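## Task

Arrange the nests so N1 holds plate C16, N2 holds plate C51 and N3 holds plate C15. Every plate must lie flat within its nest's locators with well A1 at the nest corner labelled A1, must stay there on its own without the robot holding it, and the grippers must have released and withdrawn at the end.

## Robot and tools

Robot: two xArm7 arms, left_arm and right_arm, each with a two-finger bio gripper. Bases in the scene frame: left_arm at (+0.019, +0.265, 0) m, quat_wxyz (+0.998, 0, 0, +0.064); right_arm at (-0.030, -0.422, 0) m, quat_wxyz (+0.999, 0, 0, +0.046). The spare arm may be parked out of the way. The two arms must never collide or press hard on each other.

Scene frame: origin on the table top between the arms, +z up, +x out over the table, left_arm on the +y side. The names left and right do not refer to image sides. Nest OUT sits empty between the arms. The other nests form an arc in front, going clockwise seen from above: N1, N2, N3, RD. Well A1 is at each plate's cut-off corner. A plate's ID is learned by placing it flat in RD, A1 at RD's A1 corner; once nothing hides it from the fixed scanner beside RD, results report its code.

Gripper frame: fingers point along +x, open and close along y; end_effector_position is midway between the pads, about 2 cm short of the tips. The fingers jut sideways from the wrist flange; with the flange facing straight down they are horizontal, and wrist roll rotates them about.

Tool execute_actions(actions): a list of actions run in sequence. Each action may have "rows", "steps", "until". An empty list just returns state and images.
- rows: 1 to 15 rows, each held for one control step (1/30 s). Every row is one flat list of 14 numbers in [-1, 1] covering both arms: left_arm dx, dy, dz, rx, ry, rz, opening, then right_arm dx, dy, dz, rx, ry, rz, opening. Supply all 14 even if one arm is idle (zeros keep it where it was at the action's start).
- dx..rz are an offset, not a pose: a target relative to that gripper's measured pose when the action began (for a call's first action, the last pose reported in this scene), expressed in the gripper's own axes. Each row is relative to that same start, not to the prior row. Scale: 1.0 = 0.6 m of translation or 180 degrees; rx, ry, rz form a single rotation vector.
- opening is absolute: +1 fully open (0.150 m), -1 closed (0.071 m gap left). Full open-to-closed takes about 0.4 s or more.
- steps: integer 1 to 450, at least the number of rows, default 15. After the last row the arm keeps heading to that row's target and the gripper keeps its command, so allow enough steps for long moves; if steps run out early, send the remainder next call rather than relying on drift.
- until: ends the action at the first step where all conditions hold, e.g. {"scanner": {"code": "c16"}} or {"scanner": {"reads": [">=", 1]}}. Numbers need a comparison ("=", "!=", "<", "<=", ">", ">="). It does not halt the arms. Any bad value or name rejects the whole call before motion.
Per step the commanded pose is clipped to 70 mm and 16 degrees from the measured pose; damped IK favours position over orientation. Joint speeds are capped at 3.14 rad/s. For gentle moves ramp offsets gradually, roughly 0.01 more per row (6 mm per step).

Tool zoom_image(camera, region): closer view of the latest image from cam_high, cam_low, cam_left_wrist or cam_right_wrist; region [x0, y0, x1, y1] in pixels, top-left origin, no larger than 504 by 504. Images: cam_high and cam_low 896x504, wrist cameras 616x616 fisheye.

Tool read_manual(section): returns licence texts only; moves nothing.

Tool finished_scene(scene): ends scene 1 or 2 permanently and reports success; the goal must already hold and remain stable. Replying without a tool call ends all remaining scenes.

Results: a state line per arm gives end_effector_position (m), end_effector_quat_wxyz and velocities in the scene frame; printed positions can be slightly off, more at long reach. "Hand target" lines show the pose each arm is now driven toward. grip_measured is the measured opening on the command scale (last joint position gives it in metres); readings may be off about 1 mm. To keep hold of an object command at least about 0.04 below grip_measured. "pose unreachable" means the clearance check altered or blocked that arm's command; the arm drops its target and rests. If an arm is forced far from its target, both arms drop their targets. Scanner lines give code (lower-case ID or no_read, never wrong) and reads (count of no_read-to-ID changes).

Cautions: nothing may leave the table. Avoid drops, slips, slams and hard pushes; sudden starts can shake a held plate loose, and fast closes squeeze hard. Torque reaching a joint load limit (waist and shoulder 44.5, upper arm roll, elbow, forearm roll 26.7, wrist pitch and roll 17.8 N m, held weight included) stops the arm, backs it off, holds 10 s and drops the rest of the call. Holding loads heats motors: MOTOR HOT from 65 °C, brakes and OVER-TEMPERATURE FAULT at 80 °C. The robot holds its last command while you think. Random brief tugs on held parts or pushes on loose objects may occur.

Each tool is called after "Emit:" as a command line: name --argument value for each argument, lists and objects as JSON in quotes; but a table of rows of numbers goes row by row, as --pt "numbers of a row", without its own name.

## Session

Emit:
execute_actions --actions '[]'

Scene clock: 0.00 s.
left_arm: end_effector_position=(+0.4955, +0.3619, +0.3855) grip_measured=+1.00 end_effector_quat_wxyz=(+0.039, -0.035, -0.011, +0.999) end_effector_velocity=(-0.000, +0.000, +0.001) end_effector_angular_velocity=(+0.000, -0.001, +0.000) | right_arm: end_effector_position=(+0.5500, +0.0842, +0.1224) grip_measured=+0.99 end_effector_quat_wxyz=(+0.950, -0.117, -0.070, +0.279) end_effector_velocity=(+0.000, -0.000, -0.001) end_effector_angular_velocity=(-0.001, +0.002, +0.001)
Joint positions: left_arm=[ 0.046  0.539 -0.064  2.014  0.043  1.404 -2.948  0.15 ] | right_arm=[ 0.719  0.789 -0.035  1.602 -0.34   0.832  0.447  0.15 ]
Joint velocities: left_arm=[ 0.    -0.001  0.    -0.    -0.     0.    -0.     0.   ] | right_arm=[-0.001  0.001  0.    -0.     0.     0.    -0.002  0.   ]
Hand target (left_arm): +0.496, +0.362, +0.385; +0.039, -0.035, -0.011, +0.999
Hand target (right_arm): +0.550, +0.084, +0.122; +0.950, -0.117, -0.070, +0.279
scanner: code=no_read reads=0

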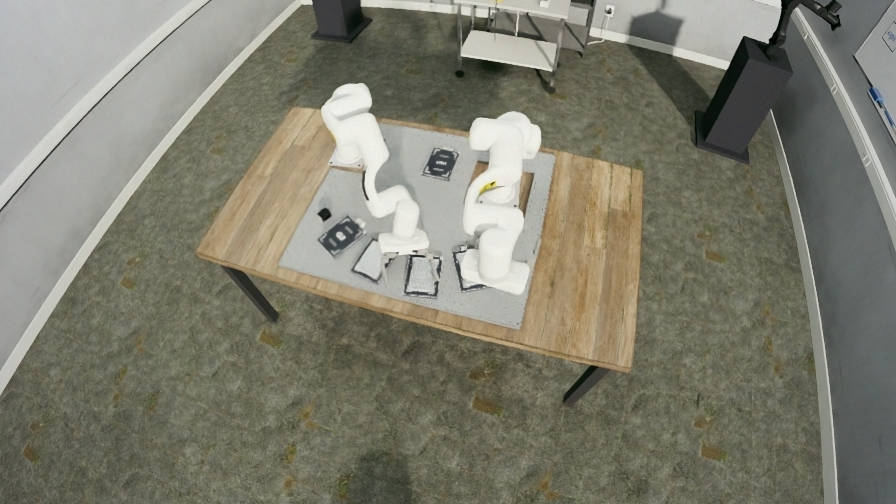

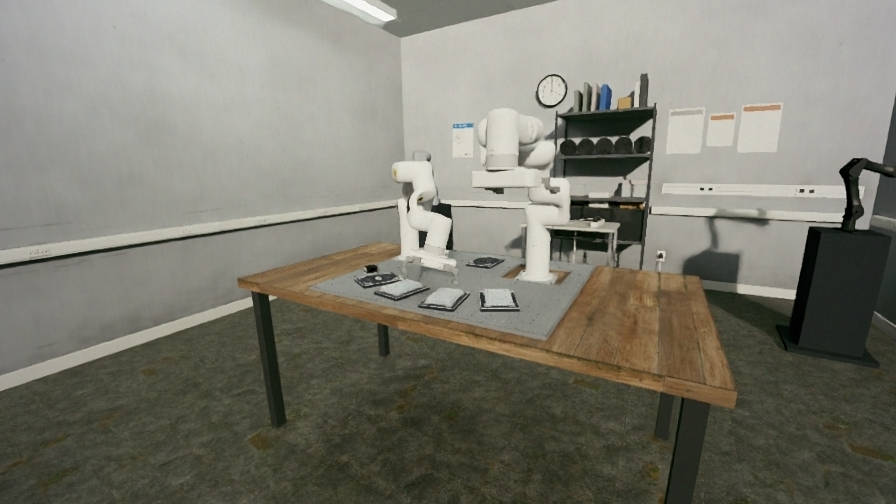

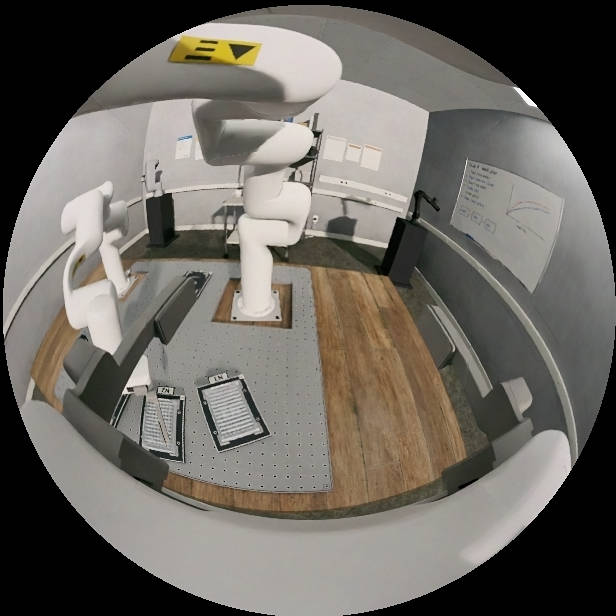

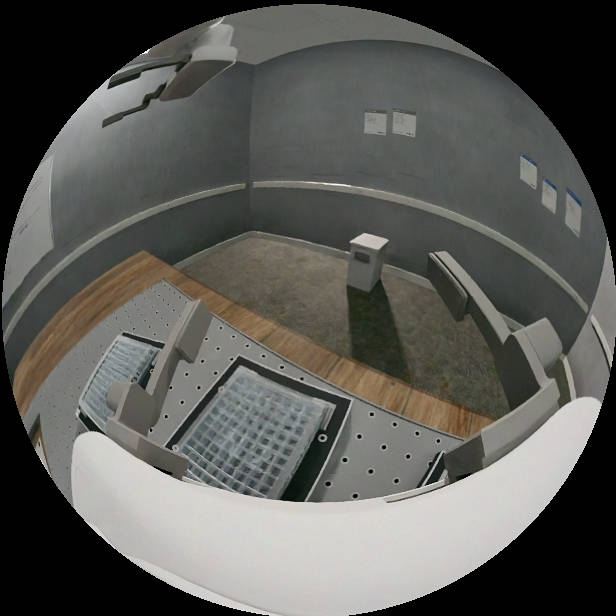

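I'll zoom in on the table to locate the nests and plates.

Emit:
zoom_image --camera "cam_high" --region '[260, 100, 580, 330]'

Emit:
zoom_image --camera "cam_low" --region '[320, 220, 600, 340]'

Region (260, 100, 580, 330) of cam_high's 896x504 image, scaled by 1.575, with more detail than that image has; it fills the top 362 rows of this view, and the rest is white.

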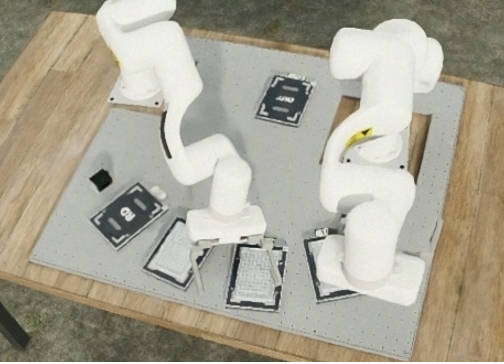

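Region (320, 220, 600, 340) of cam_low's 896x504 image, scaled by 1.800, with more detail than that image has; it fills the top 216 rows of this view, and the rest is white.

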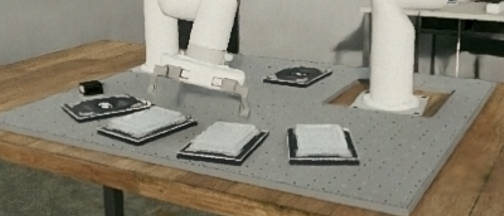

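Emit:
zoom_image --camera "cam_left_wrist" --region '[100, 350, 300, 480]'

Emit:
zoom_image --camera "cam_right_wrist" --region '[60, 300, 400, 520]'

Region (100, 350, 300, 480) of cam_left_wrist's 616x616 image, scaled by 2.520, with more detail than that image has; it fills the top 328 rows of this view, and the rest is white.

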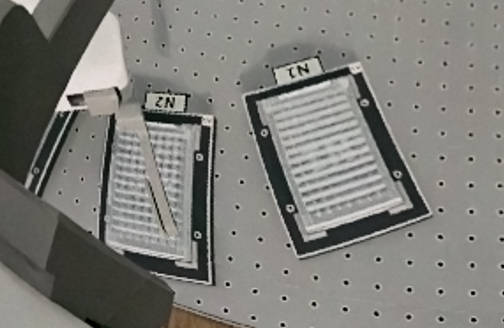

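Region (60, 300, 400, 520) of cam_right_wrist's 616x616 image, scaled by 1.482, with more detail than that image has; it fills the top 326 rows of this view, and the rest is white.

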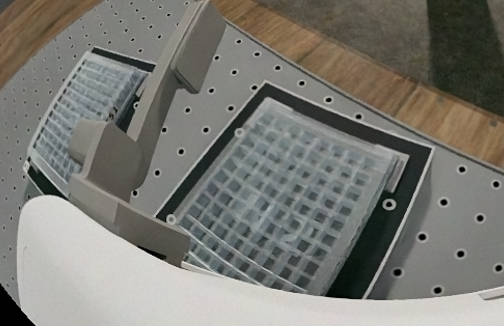

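Emit:
execute_actions --actions '[{"rows": [[0,0,0,0,0,-0.9,1, -0.1,-0.05,0.2,0,0,0,1],[0,0,0,0,0,-0.9,1, -0.1,-0.05,0.2,0,0,0,1],[0,0,0,0,0,-0.9,1, -0.1,-0.05,0.2,0,0,0,1],[0,0,0,0,0,-0.9,1, -0.1,-0.05,0.2,0,0,0,1],[0,0,0,0,0,-0.9,1, -0.975,-0.756,0.21,0,0,-0.5,1]], "steps": 75}]'

Scene clock: 4.77 s.
left_arm: end_effector_position=(+0.4955, +0.3610, +0.3838) grip_measured=+1.00 end_effector_quat_wxyz=(+0.992, +0.006, -0.036, +0.117) end_effector_velocity=(-0.000, -0.000, +0.001) end_effector_angular_velocity=(-0.000, -0.002, -0.001) | right_arm: end_effector_position=(+0.2693, -0.5827, +0.3258) grip_measured=+0.99 end_effector_quat_wxyz=(+0.869, -0.035, -0.135, -0.475) end_effector_velocity=(-0.000, -0.001, +0.001) end_effector_angular_velocity=(+0.003, -0.005, -0.002)
Joint positions: left_arm=[-0.031 -0.514  0.068  0.737  0.046  1.178 -0.094  0.15 ] | right_arm=[ 0.351 -1.162 -0.486  0.21  -0.717  1.231  1.416  0.15 ]
Joint velocities: left_arm=[-0.    -0.002 -0.    -0.    -0.001 -0.     0.001  0.   ] | right_arm=[-0.002 -0.005 -0.001  0.001  0.001 -0.    -0.001  0.   ]
Hand target (left_arm): +0.495, +0.361, +0.384; +0.992, +0.006, -0.036, +0.117
Hand target (right_arm): +0.269, -0.583, +0.326; +0.869, -0.035, -0.135, -0.475
Off the commanded pose (left_arm): 0.002 m, 0 deg.
Off the commanded pose (right_arm): 0.003 m, 0 deg.
scanner: code=no_read reads=0

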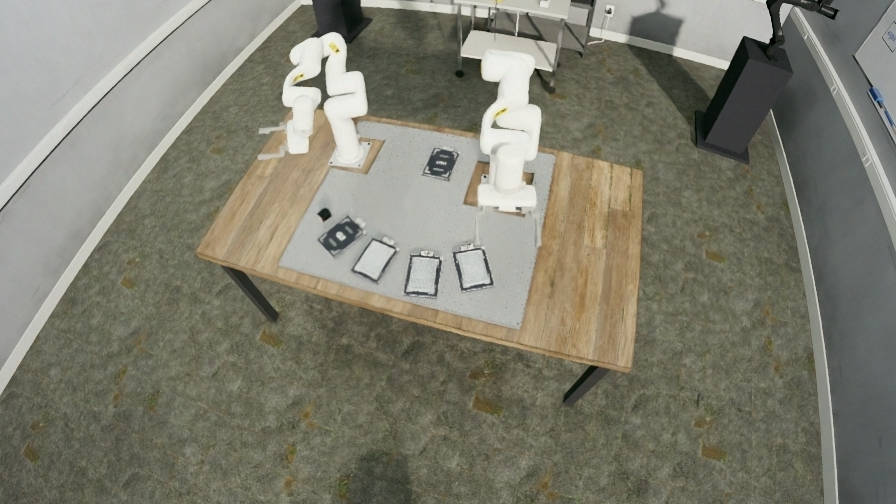

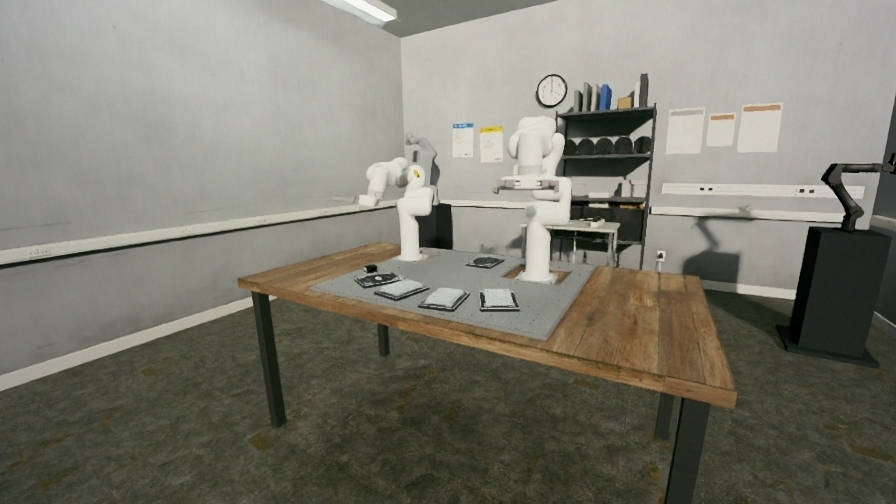

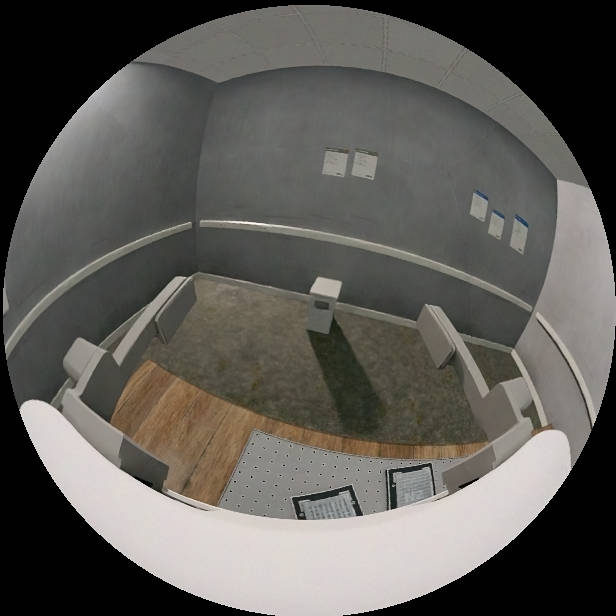

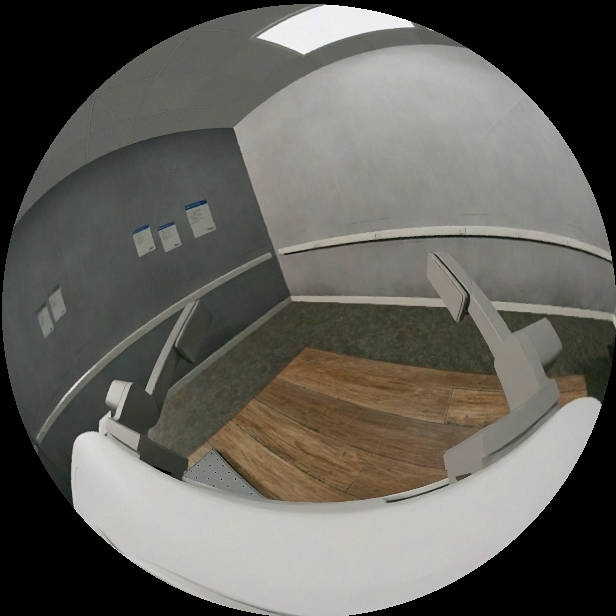

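Emit:
zoom_image --camera "cam_high" --region '[300, 190, 520, 320]'

Region (300, 190, 520, 320) of cam_high's 896x504 image, scaled by 2.291, with more detail than that image has; it fills the top 298 rows of this view, and the rest is white.

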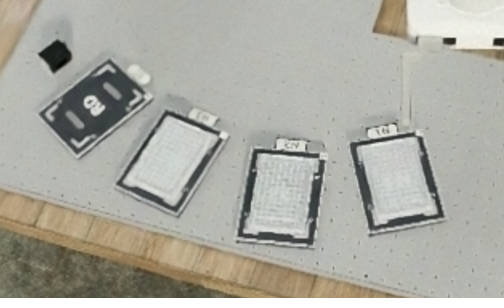

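Emit:
execute_actions --actions '[{"rows": [[-0.271,-0.755,-0.452,-0.0064,0.0226,-0.147,1, 0,0,0,0,0,0,1]], "steps": 60}]'

Scene clock: 7.27 s.
left_arm: end_effector_position=(+0.4647, -0.1106, +0.1007) grip_measured=+1.00 end_effector_quat_wxyz=(+0.994, +0.002, -0.001, -0.113) end_effector_velocity=(-0.001, -0.000, -0.002) end_effector_angular_velocity=(+0.001, +0.002, -0.001) | right_arm: end_effector_position=(+0.2693, -0.5827, +0.3258) grip_measured=+0.99 end_effector_quat_wxyz=(+0.869, -0.035, -0.135, -0.475) end_effector_velocity=(+0.000, -0.000, +0.000) end_effector_angular_velocity=(-0.002, -0.000, +0.001)
Joint positions: left_arm=[-0.617  0.409 -0.339  0.853  0.297  0.484 -0.839  0.15 ] | right_arm=[ 0.351 -1.162 -0.486  0.21  -0.718  1.231  1.416  0.15 ]
Joint velocities: left_arm=[-0.001  0.004  0.     0.001  0.001  0.     0.     0.   ] | right_arm=[-0.     0.     0.     0.    -0.001  0.    -0.001  0.   ]
Hand target (left_arm): +0.465, -0.111, +0.101; +0.994, +0.002, -0.001, -0.113
Hand target (right_arm): +0.269, -0.583, +0.326; +0.869, -0.035, -0.135, -0.475
Off the commanded pose (left_arm): 0.003 m, 0 deg.
Off the commanded pose (right_arm): 0.000 m, 0 deg.
scanner: code=no_read reads=0

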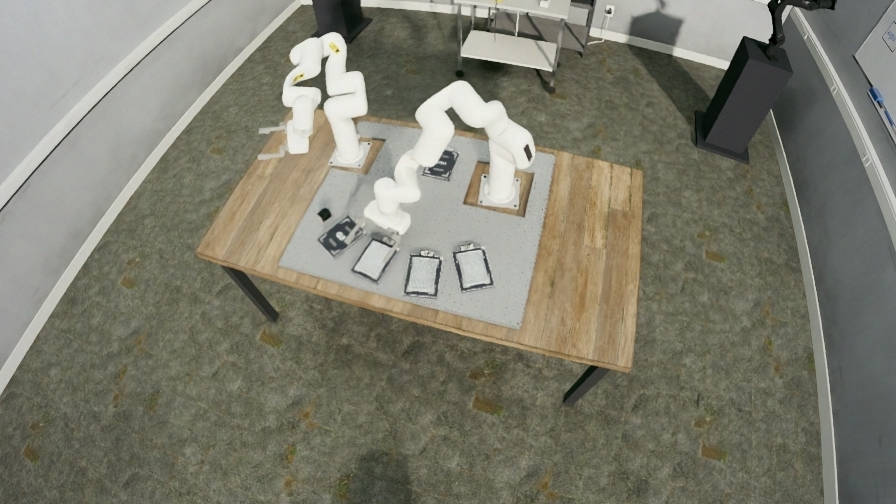

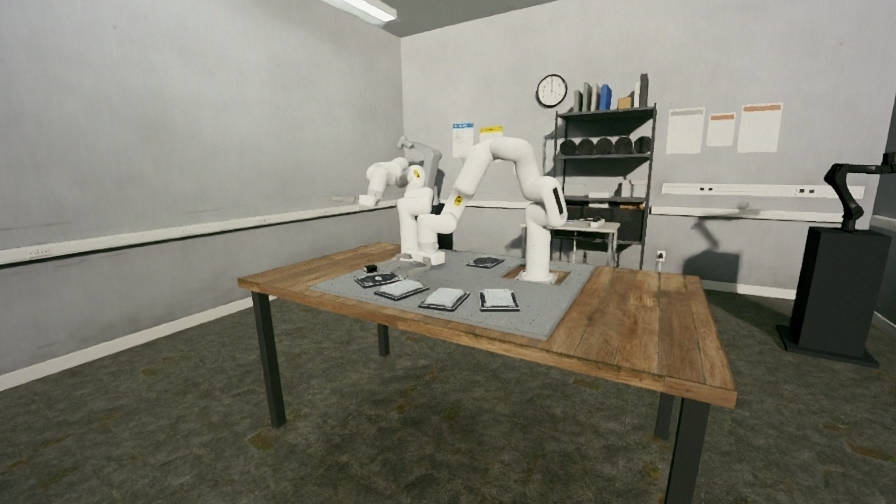

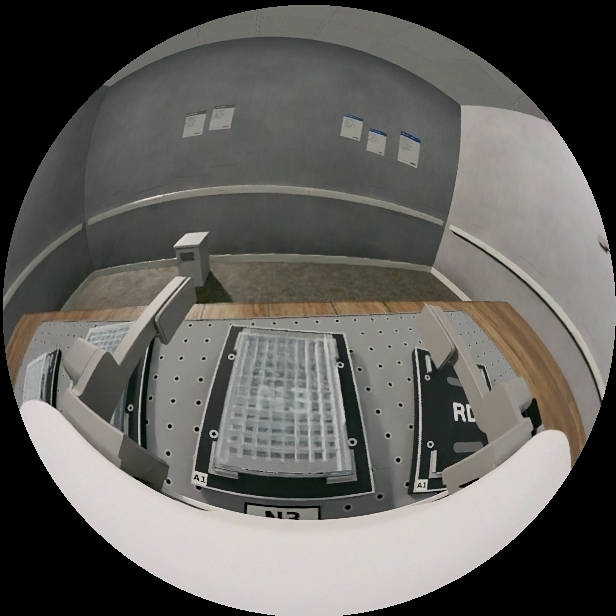

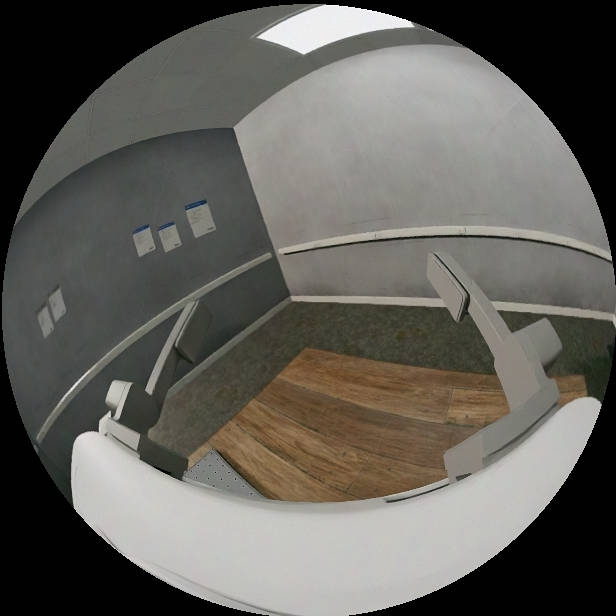

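Emit:
zoom_image --camera "cam_left_wrist" --region '[140, 270, 500, 530]'

Region (140, 270, 500, 530) of cam_left_wrist's 616x616 image, scaled by 1.400, with more detail than that image has.

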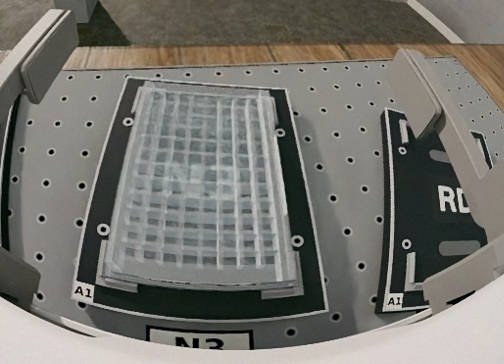

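Emit:
execute_actions --actions '[{"rows": [[0.0,0.038,-0.09,0,0,0,1, 0,0,0,0,0,0,1]], "steps": 25}]'

Scene clock: 8.93 s.
left_arm: end_effector_position=(+0.4700, -0.0884, +0.0470) grip_measured=+1.00 end_effector_quat_wxyz=(+0.994, +0.002, -0.001, -0.113) end_effector_velocity=(+0.000, +0.000, +0.000) end_effector_angular_velocity=(+0.000, -0.001, +0.001) | right_arm: end_effector_position=(+0.2693, -0.5827, +0.3258) grip_measured=+0.99 end_effector_quat_wxyz=(+0.869, -0.035, -0.135, -0.475) end_effector_velocity=(+0.000, +0.000, -0.000) end_effector_angular_velocity=(+0.000, +0.001, +0.002)
Joint positions: left_arm=[-0.637  0.536 -0.249  0.837  0.399  0.34  -0.877  0.15 ] | right_arm=[ 0.351 -1.162 -0.486  0.21  -0.718  1.231  1.416  0.15 ]
Joint velocities: left_arm=[-0.    -0.001  0.001 -0.     0.     0.    -0.     0.   ] | right_arm=[ 0.     0.    -0.    -0.     0.    -0.    -0.002 -0.   ]
Hand target (left_arm): +0.470, -0.088, +0.047; +0.994, +0.002, -0.001, -0.113
Hand target (right_arm): +0.269, -0.583, +0.326; +0.869, -0.035, -0.135, -0.475
Off the commanded pose (left_arm): 0.000 m, 0 deg.
Off the commanded pose (right_arm): 0.000 m, 0 deg.
scanner: code=no_read reads=0

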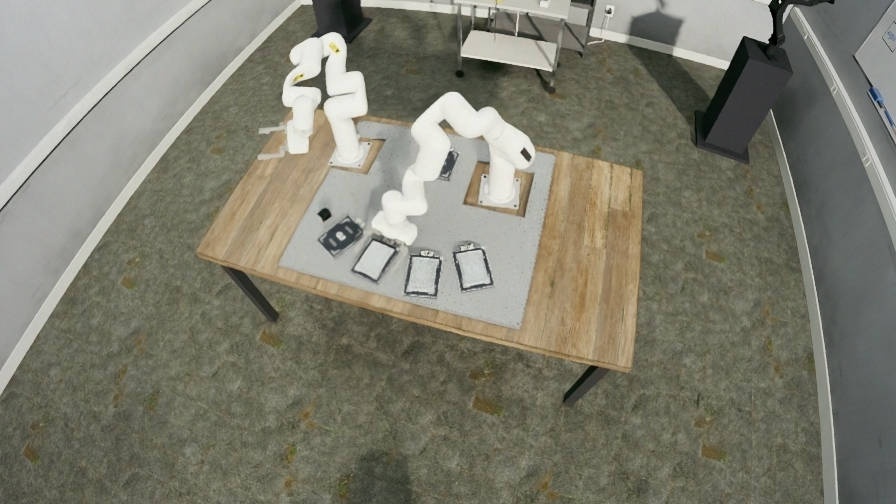

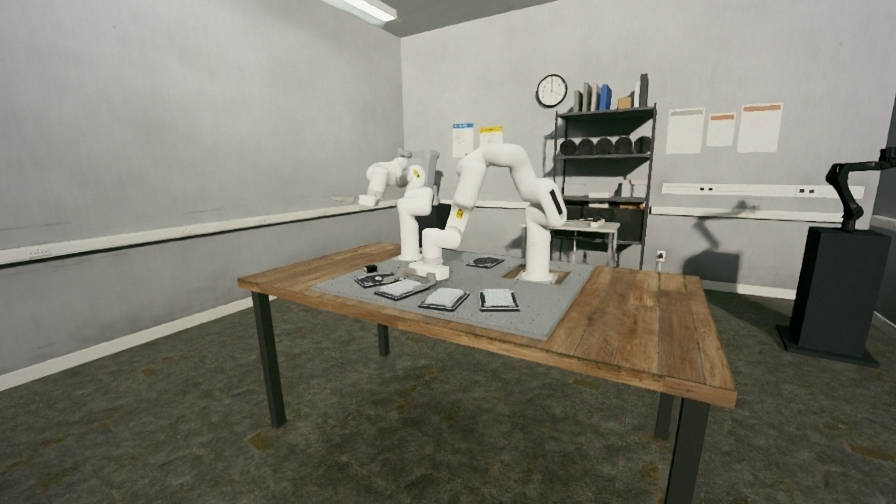

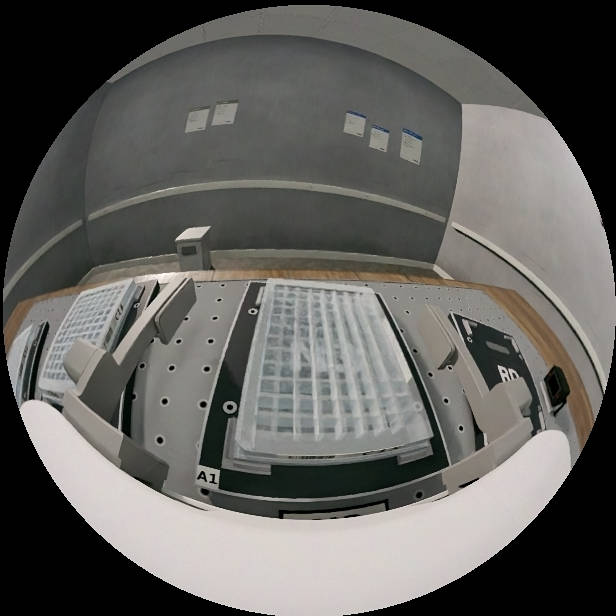

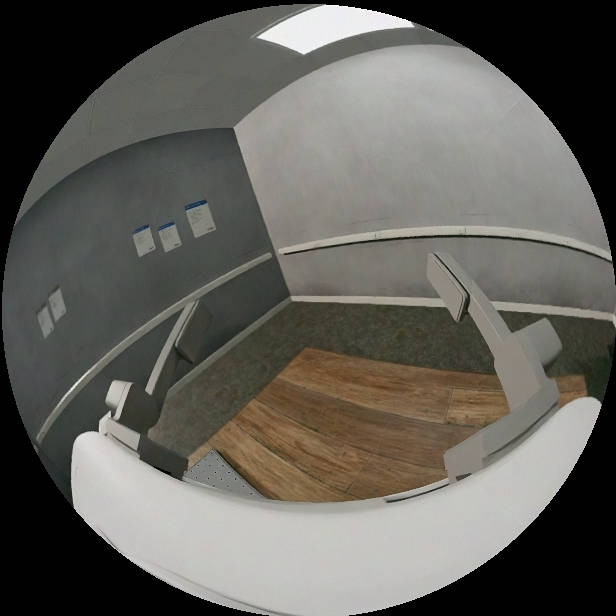

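Emit:
zoom_image --camera "cam_left_wrist" --region '[20, 270, 200, 400]'

Emit:
zoom_image --camera "cam_left_wrist" --region '[140, 260, 500, 520]'

Region (20, 270, 200, 400) of cam_left_wrist's 616x616 image, scaled by 2.800, with more detail than that image has.

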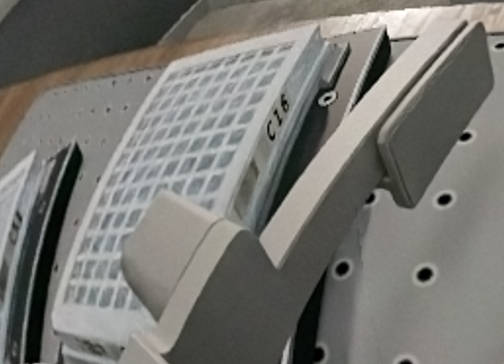

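Region (140, 260, 500, 520) of cam_left_wrist's 616x616 image, scaled by 1.400, with more detail than that image has.

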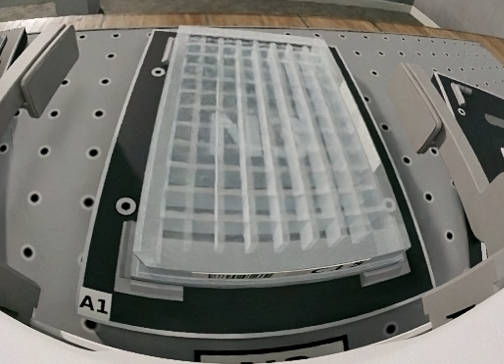

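Emit:
execute_actions --actions '[{"rows": [[0,0,0.088,0,0,0,1, 0,0,0,0,0,0,1],[0,0,0.088,0,0,0,1, 0,0,0,0,0,0,1],[0,0,0.088,0,0,0,1, 0,0,0,0,0,0,1],[-0.279,0.616,0.088,0,0,0.211,1, 0,0,0,0,0,0,1]], "steps": 50}]'

Scene clock: 11.27 s.
left_arm: end_effector_position=(+0.3884, +0.3081, +0.0989) grip_measured=+1.00 end_effector_quat_wxyz=(+0.976, +0.000, -0.000, +0.216) end_effector_velocity=(-0.000, +0.001, -0.000) end_effector_angular_velocity=(-0.001, +0.001, +0.002) | right_arm: end_effector_position=(+0.2693, -0.5827, +0.3258) grip_measured=+0.99 end_effector_quat_wxyz=(+0.869, -0.035, -0.135, -0.475) end_effector_velocity=(-0.000, -0.000, +0.000) end_effector_angular_velocity=(+0.001, -0.000, -0.001)
Joint positions: left_arm=[-0.349 -0.135  0.176  0.076  0.115  0.21  -0.596  0.15 ] | right_arm=[ 0.351 -1.162 -0.486  0.21  -0.718  1.231  1.416  0.15 ]
Joint velocities: left_arm=[-0.001 -0.001  0.004 -0.001 -0.004  0.001  0.005  0.   ] | right_arm=[-0.    -0.001  0.     0.     0.001  0.     0.001  0.   ]
Hand target (left_arm): +0.388, +0.308, +0.099; +0.976, +0.000, -0.000, +0.216
Hand target (right_arm): +0.269, -0.583, +0.326; +0.869, -0.035, -0.135, -0.475
Off the commanded pose (left_arm): 0.003 m, 0 deg.
Off the commanded pose (right_arm): 0.000 m, 0 deg.
scanner: code=no_read reads=0

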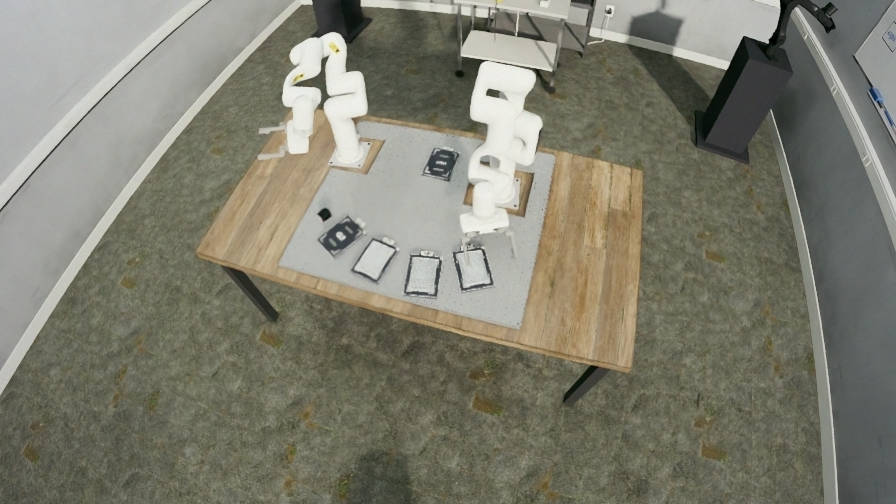

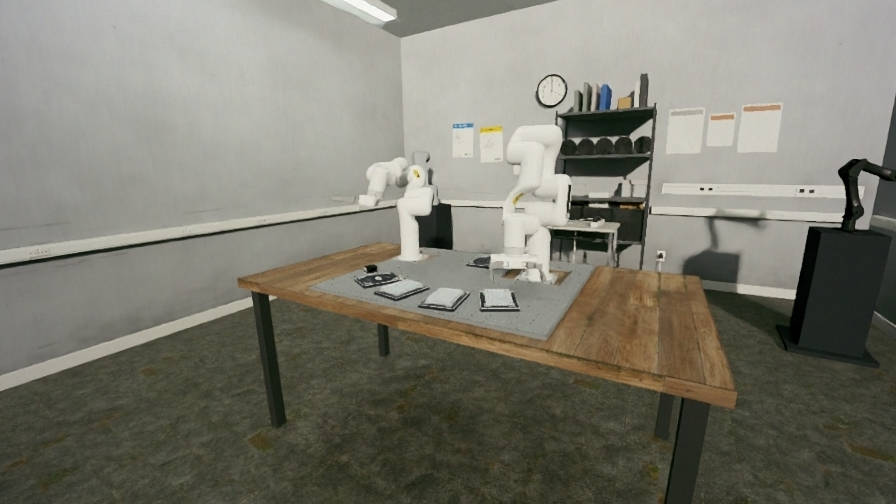

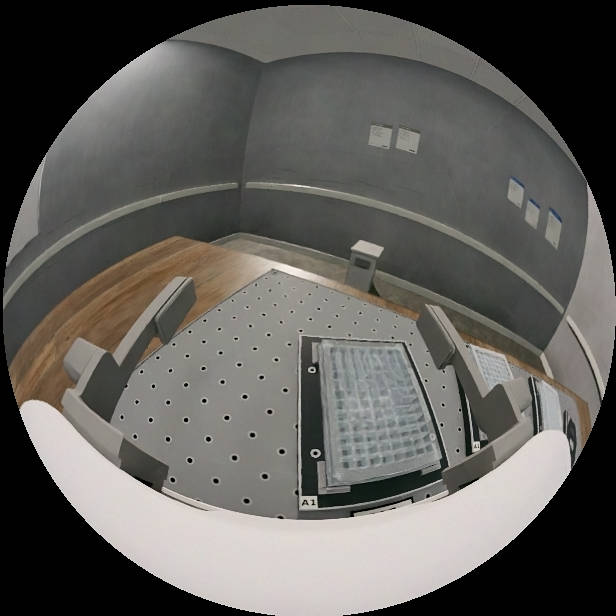

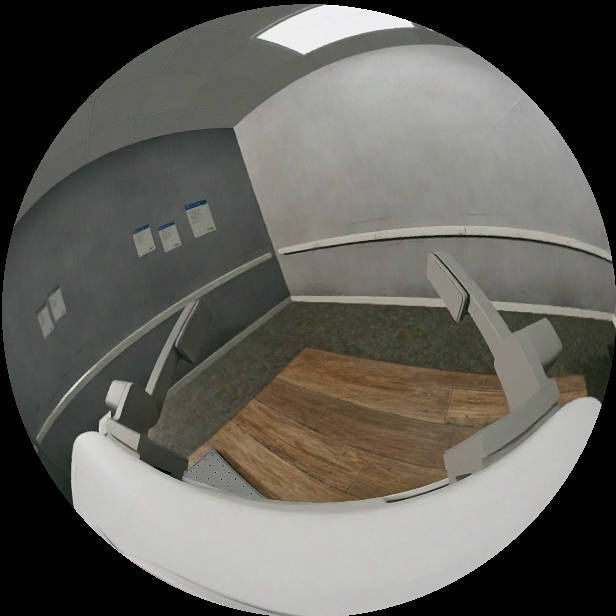

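Emit:
execute_actions --actions '[{"rows": [[0.0,-0.092,-0.088,0,0,0.028,1, 0,0,0,0,0,0,1]], "steps": 25}]'

Emit:
zoom_image --camera "cam_left_wrist" --region '[100, 240, 530, 540]'

Scene clock: 12.37 s.
left_arm: end_effector_position=(+0.4122, +0.2586, +0.0467) grip_measured=+1.00 end_effector_quat_wxyz=(+0.966, +0.000, -0.000, +0.259) end_effector_velocity=(+0.000, +0.000, -0.001) end_effector_angular_velocity=(-0.000, +0.001, +0.002) | right_arm: end_effector_position=(+0.2693, -0.5827, +0.3258) grip_measured=+0.99 end_effector_quat_wxyz=(+0.869, -0.035, -0.135, -0.475) end_effector_velocity=(-0.000, -0.000, -0.000) end_effector_angular_velocity=(-0.001, +0.001, -0.001)
Joint positions: left_arm=[-0.449  0.263  0.     0.253 -0.083 -0.01  -0.762  0.15 ] | right_arm=[ 0.351 -1.162 -0.486  0.21  -0.718  1.231  1.416  0.15 ]
Joint velocities: left_arm=[ 0.001  0.003 -0.001  0.001  0.    -0.001 -0.001  0.   ] | right_arm=[-0.001  0.001 -0.    -0.    -0.    -0.     0.001 -0.   ]
Hand target (left_arm): +0.412, +0.259, +0.047; +0.966, +0.000, -0.000, +0.259
Hand target (right_arm): +0.269, -0.583, +0.326; +0.869, -0.035, -0.135, -0.475
Off the commanded pose (left_arm): 0.001 m, 0 deg.
Off the commanded pose (right_arm): 0.000 m, 0 deg.
scanner: code=no_read reads=0

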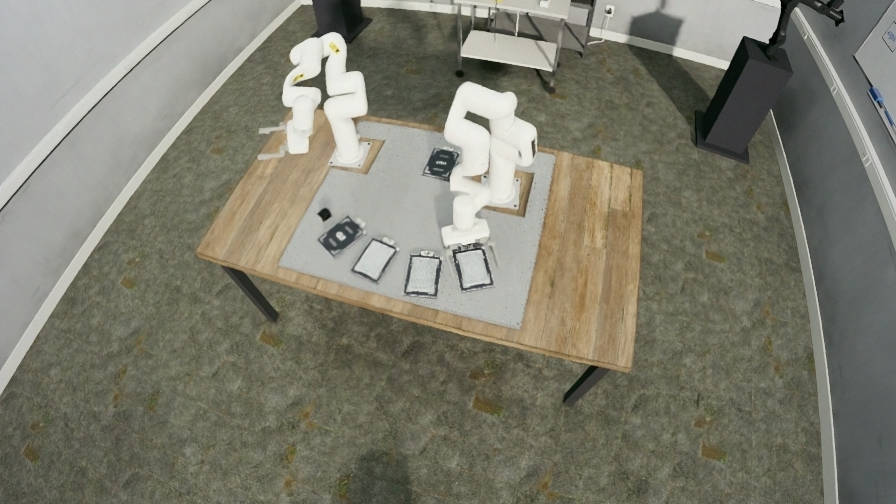

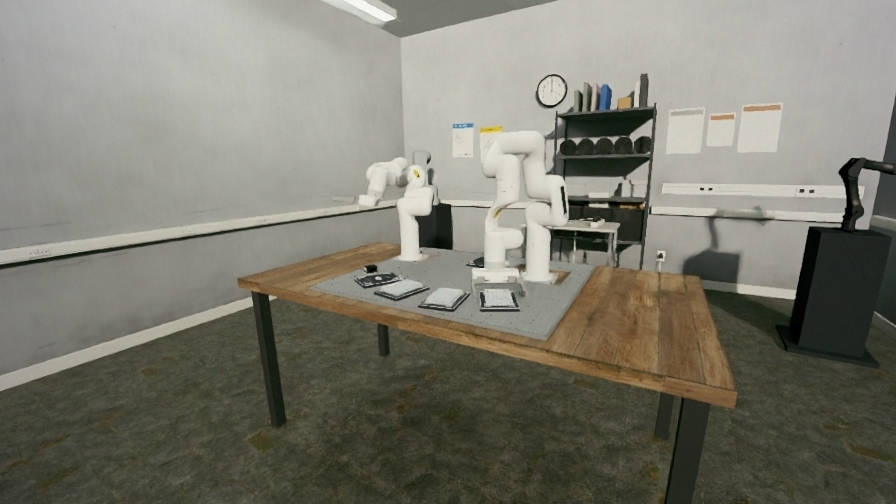

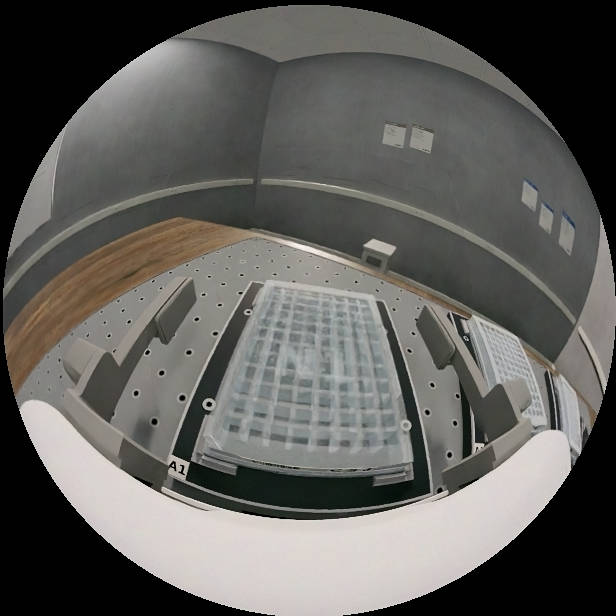

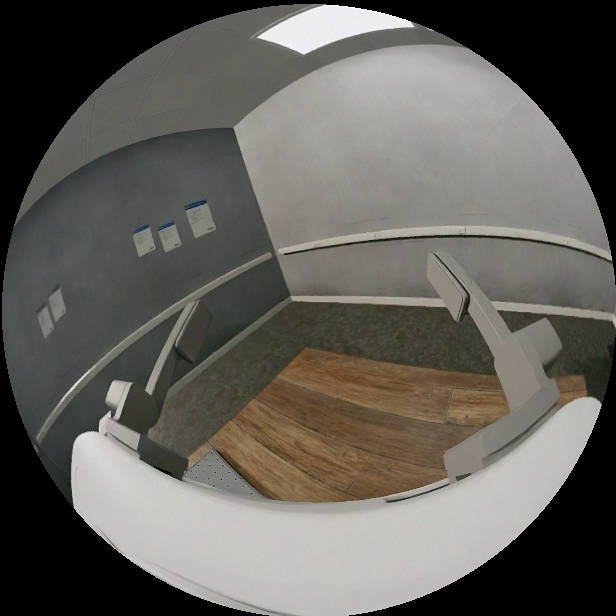

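Region (100, 240, 530, 540) of cam_left_wrist's 616x616 image, scaled by 1.172, with more detail than that image has; it fills the top 352 rows of this view, and the rest is white.

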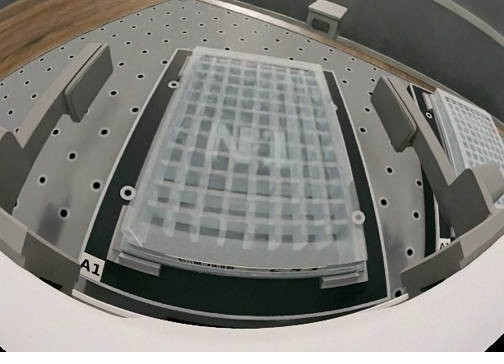

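Emit:
zoom_image --camera "cam_high" --region '[420, 210, 530, 300]'

Emit:
zoom_image --camera "cam_low" --region '[440, 250, 560, 320]'

Region (420, 210, 530, 300) of cam_high's 896x504 image, scaled by 4.582, with more detail than that image has; it fills the top 412 rows of this view, and the rest is white.

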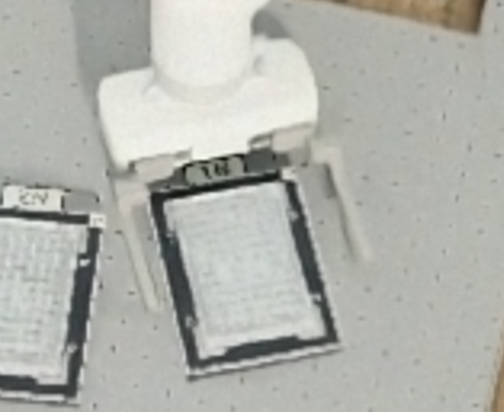

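Region (440, 250, 560, 320) of cam_low's 896x504 image, scaled by 4.200, with more detail than that image has; it fills the top 294 rows of this view, and the rest is white.

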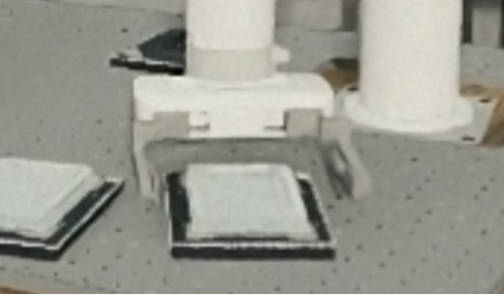

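Emit:
execute_actions --actions '[{"rows": [[0.0,0,-0.01,0,0,0,1, 0,0,0,0,0,0,1],[0.0,0,-0.02,0,0,0,1, 0,0,0,0,0,0,1],[0.0,0,-0.03,0,0,0,1, 0,0,0,0,0,0,1],[0.0,0,-0.041,0,0,0,1, 0,0,0,0,0,0,1]], "steps": 20}]'

Emit:
zoom_image --camera "cam_low" --region '[440, 250, 560, 320]'

Scene clock: 13.53 s.
left_arm: end_effector_position=(+0.4123, +0.2585, +0.0223) grip_measured=+1.00 end_effector_quat_wxyz=(+0.966, +0.000, -0.000, +0.259) end_effector_velocity=(-0.000, +0.000, -0.001) end_effector_angular_velocity=(+0.000, +0.001, +0.000) | right_arm: end_effector_position=(+0.2693, -0.5827, +0.3258) grip_measured=+0.99 end_effector_quat_wxyz=(+0.869, -0.035, -0.135, -0.475) end_effector_velocity=(-0.000, +0.000, -0.000) end_effector_angular_velocity=(+0.001, +0.001, -0.001)
Joint positions: left_arm=[-0.426  0.393 -0.021  0.286 -0.081 -0.108 -0.761  0.15 ] | right_arm=[ 0.351 -1.162 -0.486  0.21  -0.718  1.231  1.416  0.15 ]
Joint velocities: left_arm=[ 0.001  0.002 -0.     0.    -0.001 -0.     0.001  0.   ] | right_arm=[-0.     0.001  0.    -0.     0.001 -0.     0.001 -0.   ]
Hand target (left_arm): +0.412, +0.259, +0.022; +0.966, +0.000, -0.000, +0.259
Hand target (right_arm): +0.269, -0.583, +0.326; +0.869, -0.035, -0.135, -0.475
Off the commanded pose (left_arm): 0.000 m, 0 deg.
Off the commanded pose (right_arm): 0.000 m, 0 deg.
scanner: code=no_read reads=0

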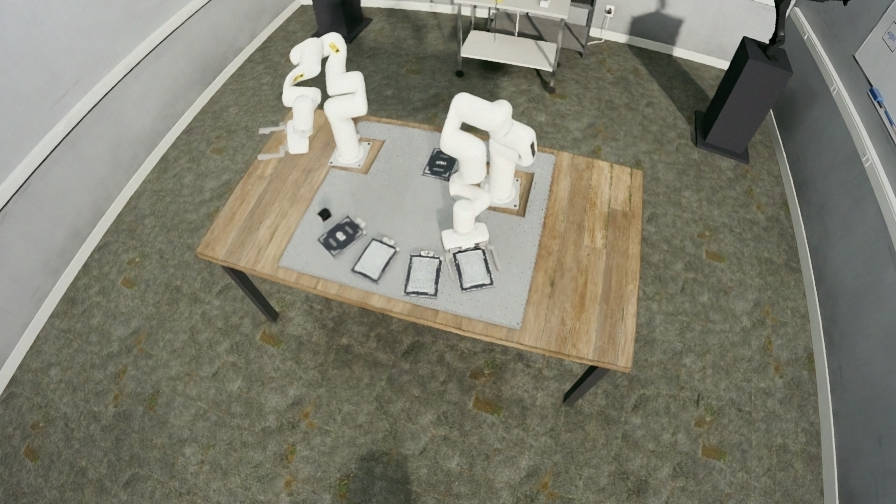

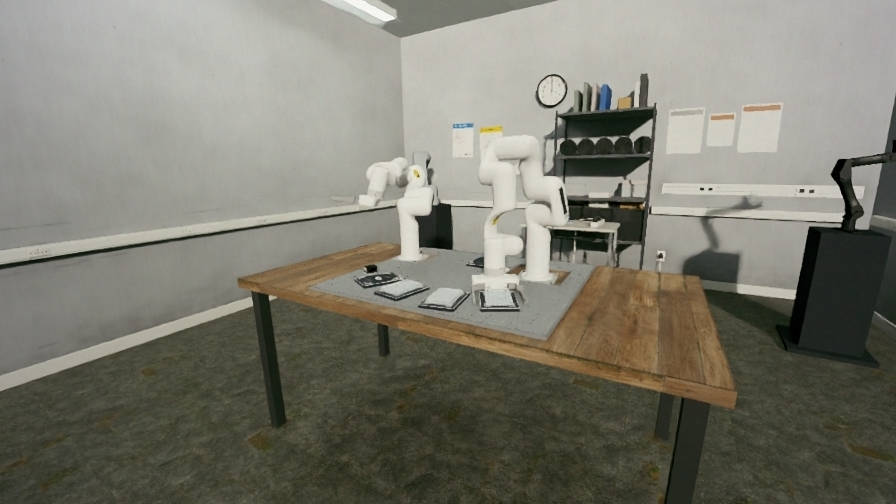

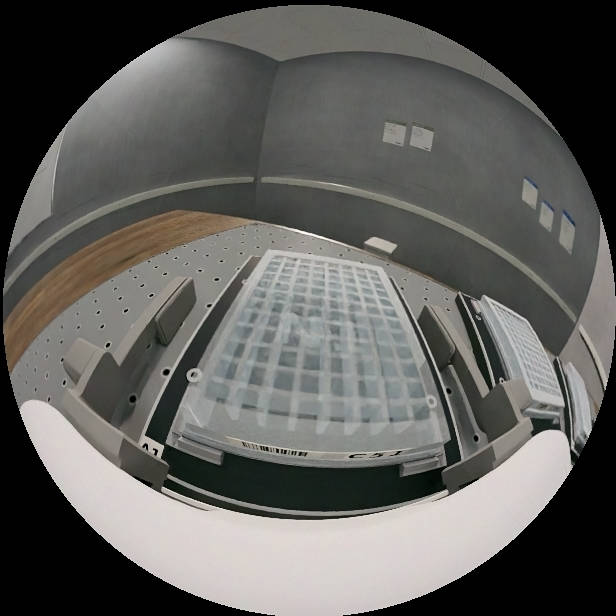

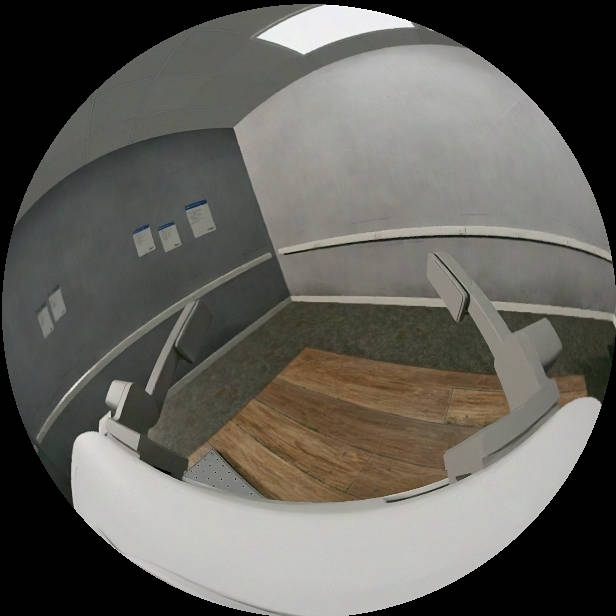

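Region (440, 250, 560, 320) of cam_low's 896x504 image, scaled by 4.200, with more detail than that image has; it fills the top 294 rows of this view, and the rest is white.

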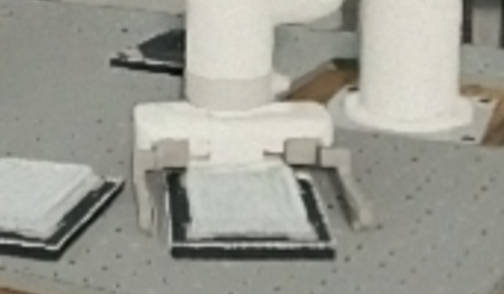

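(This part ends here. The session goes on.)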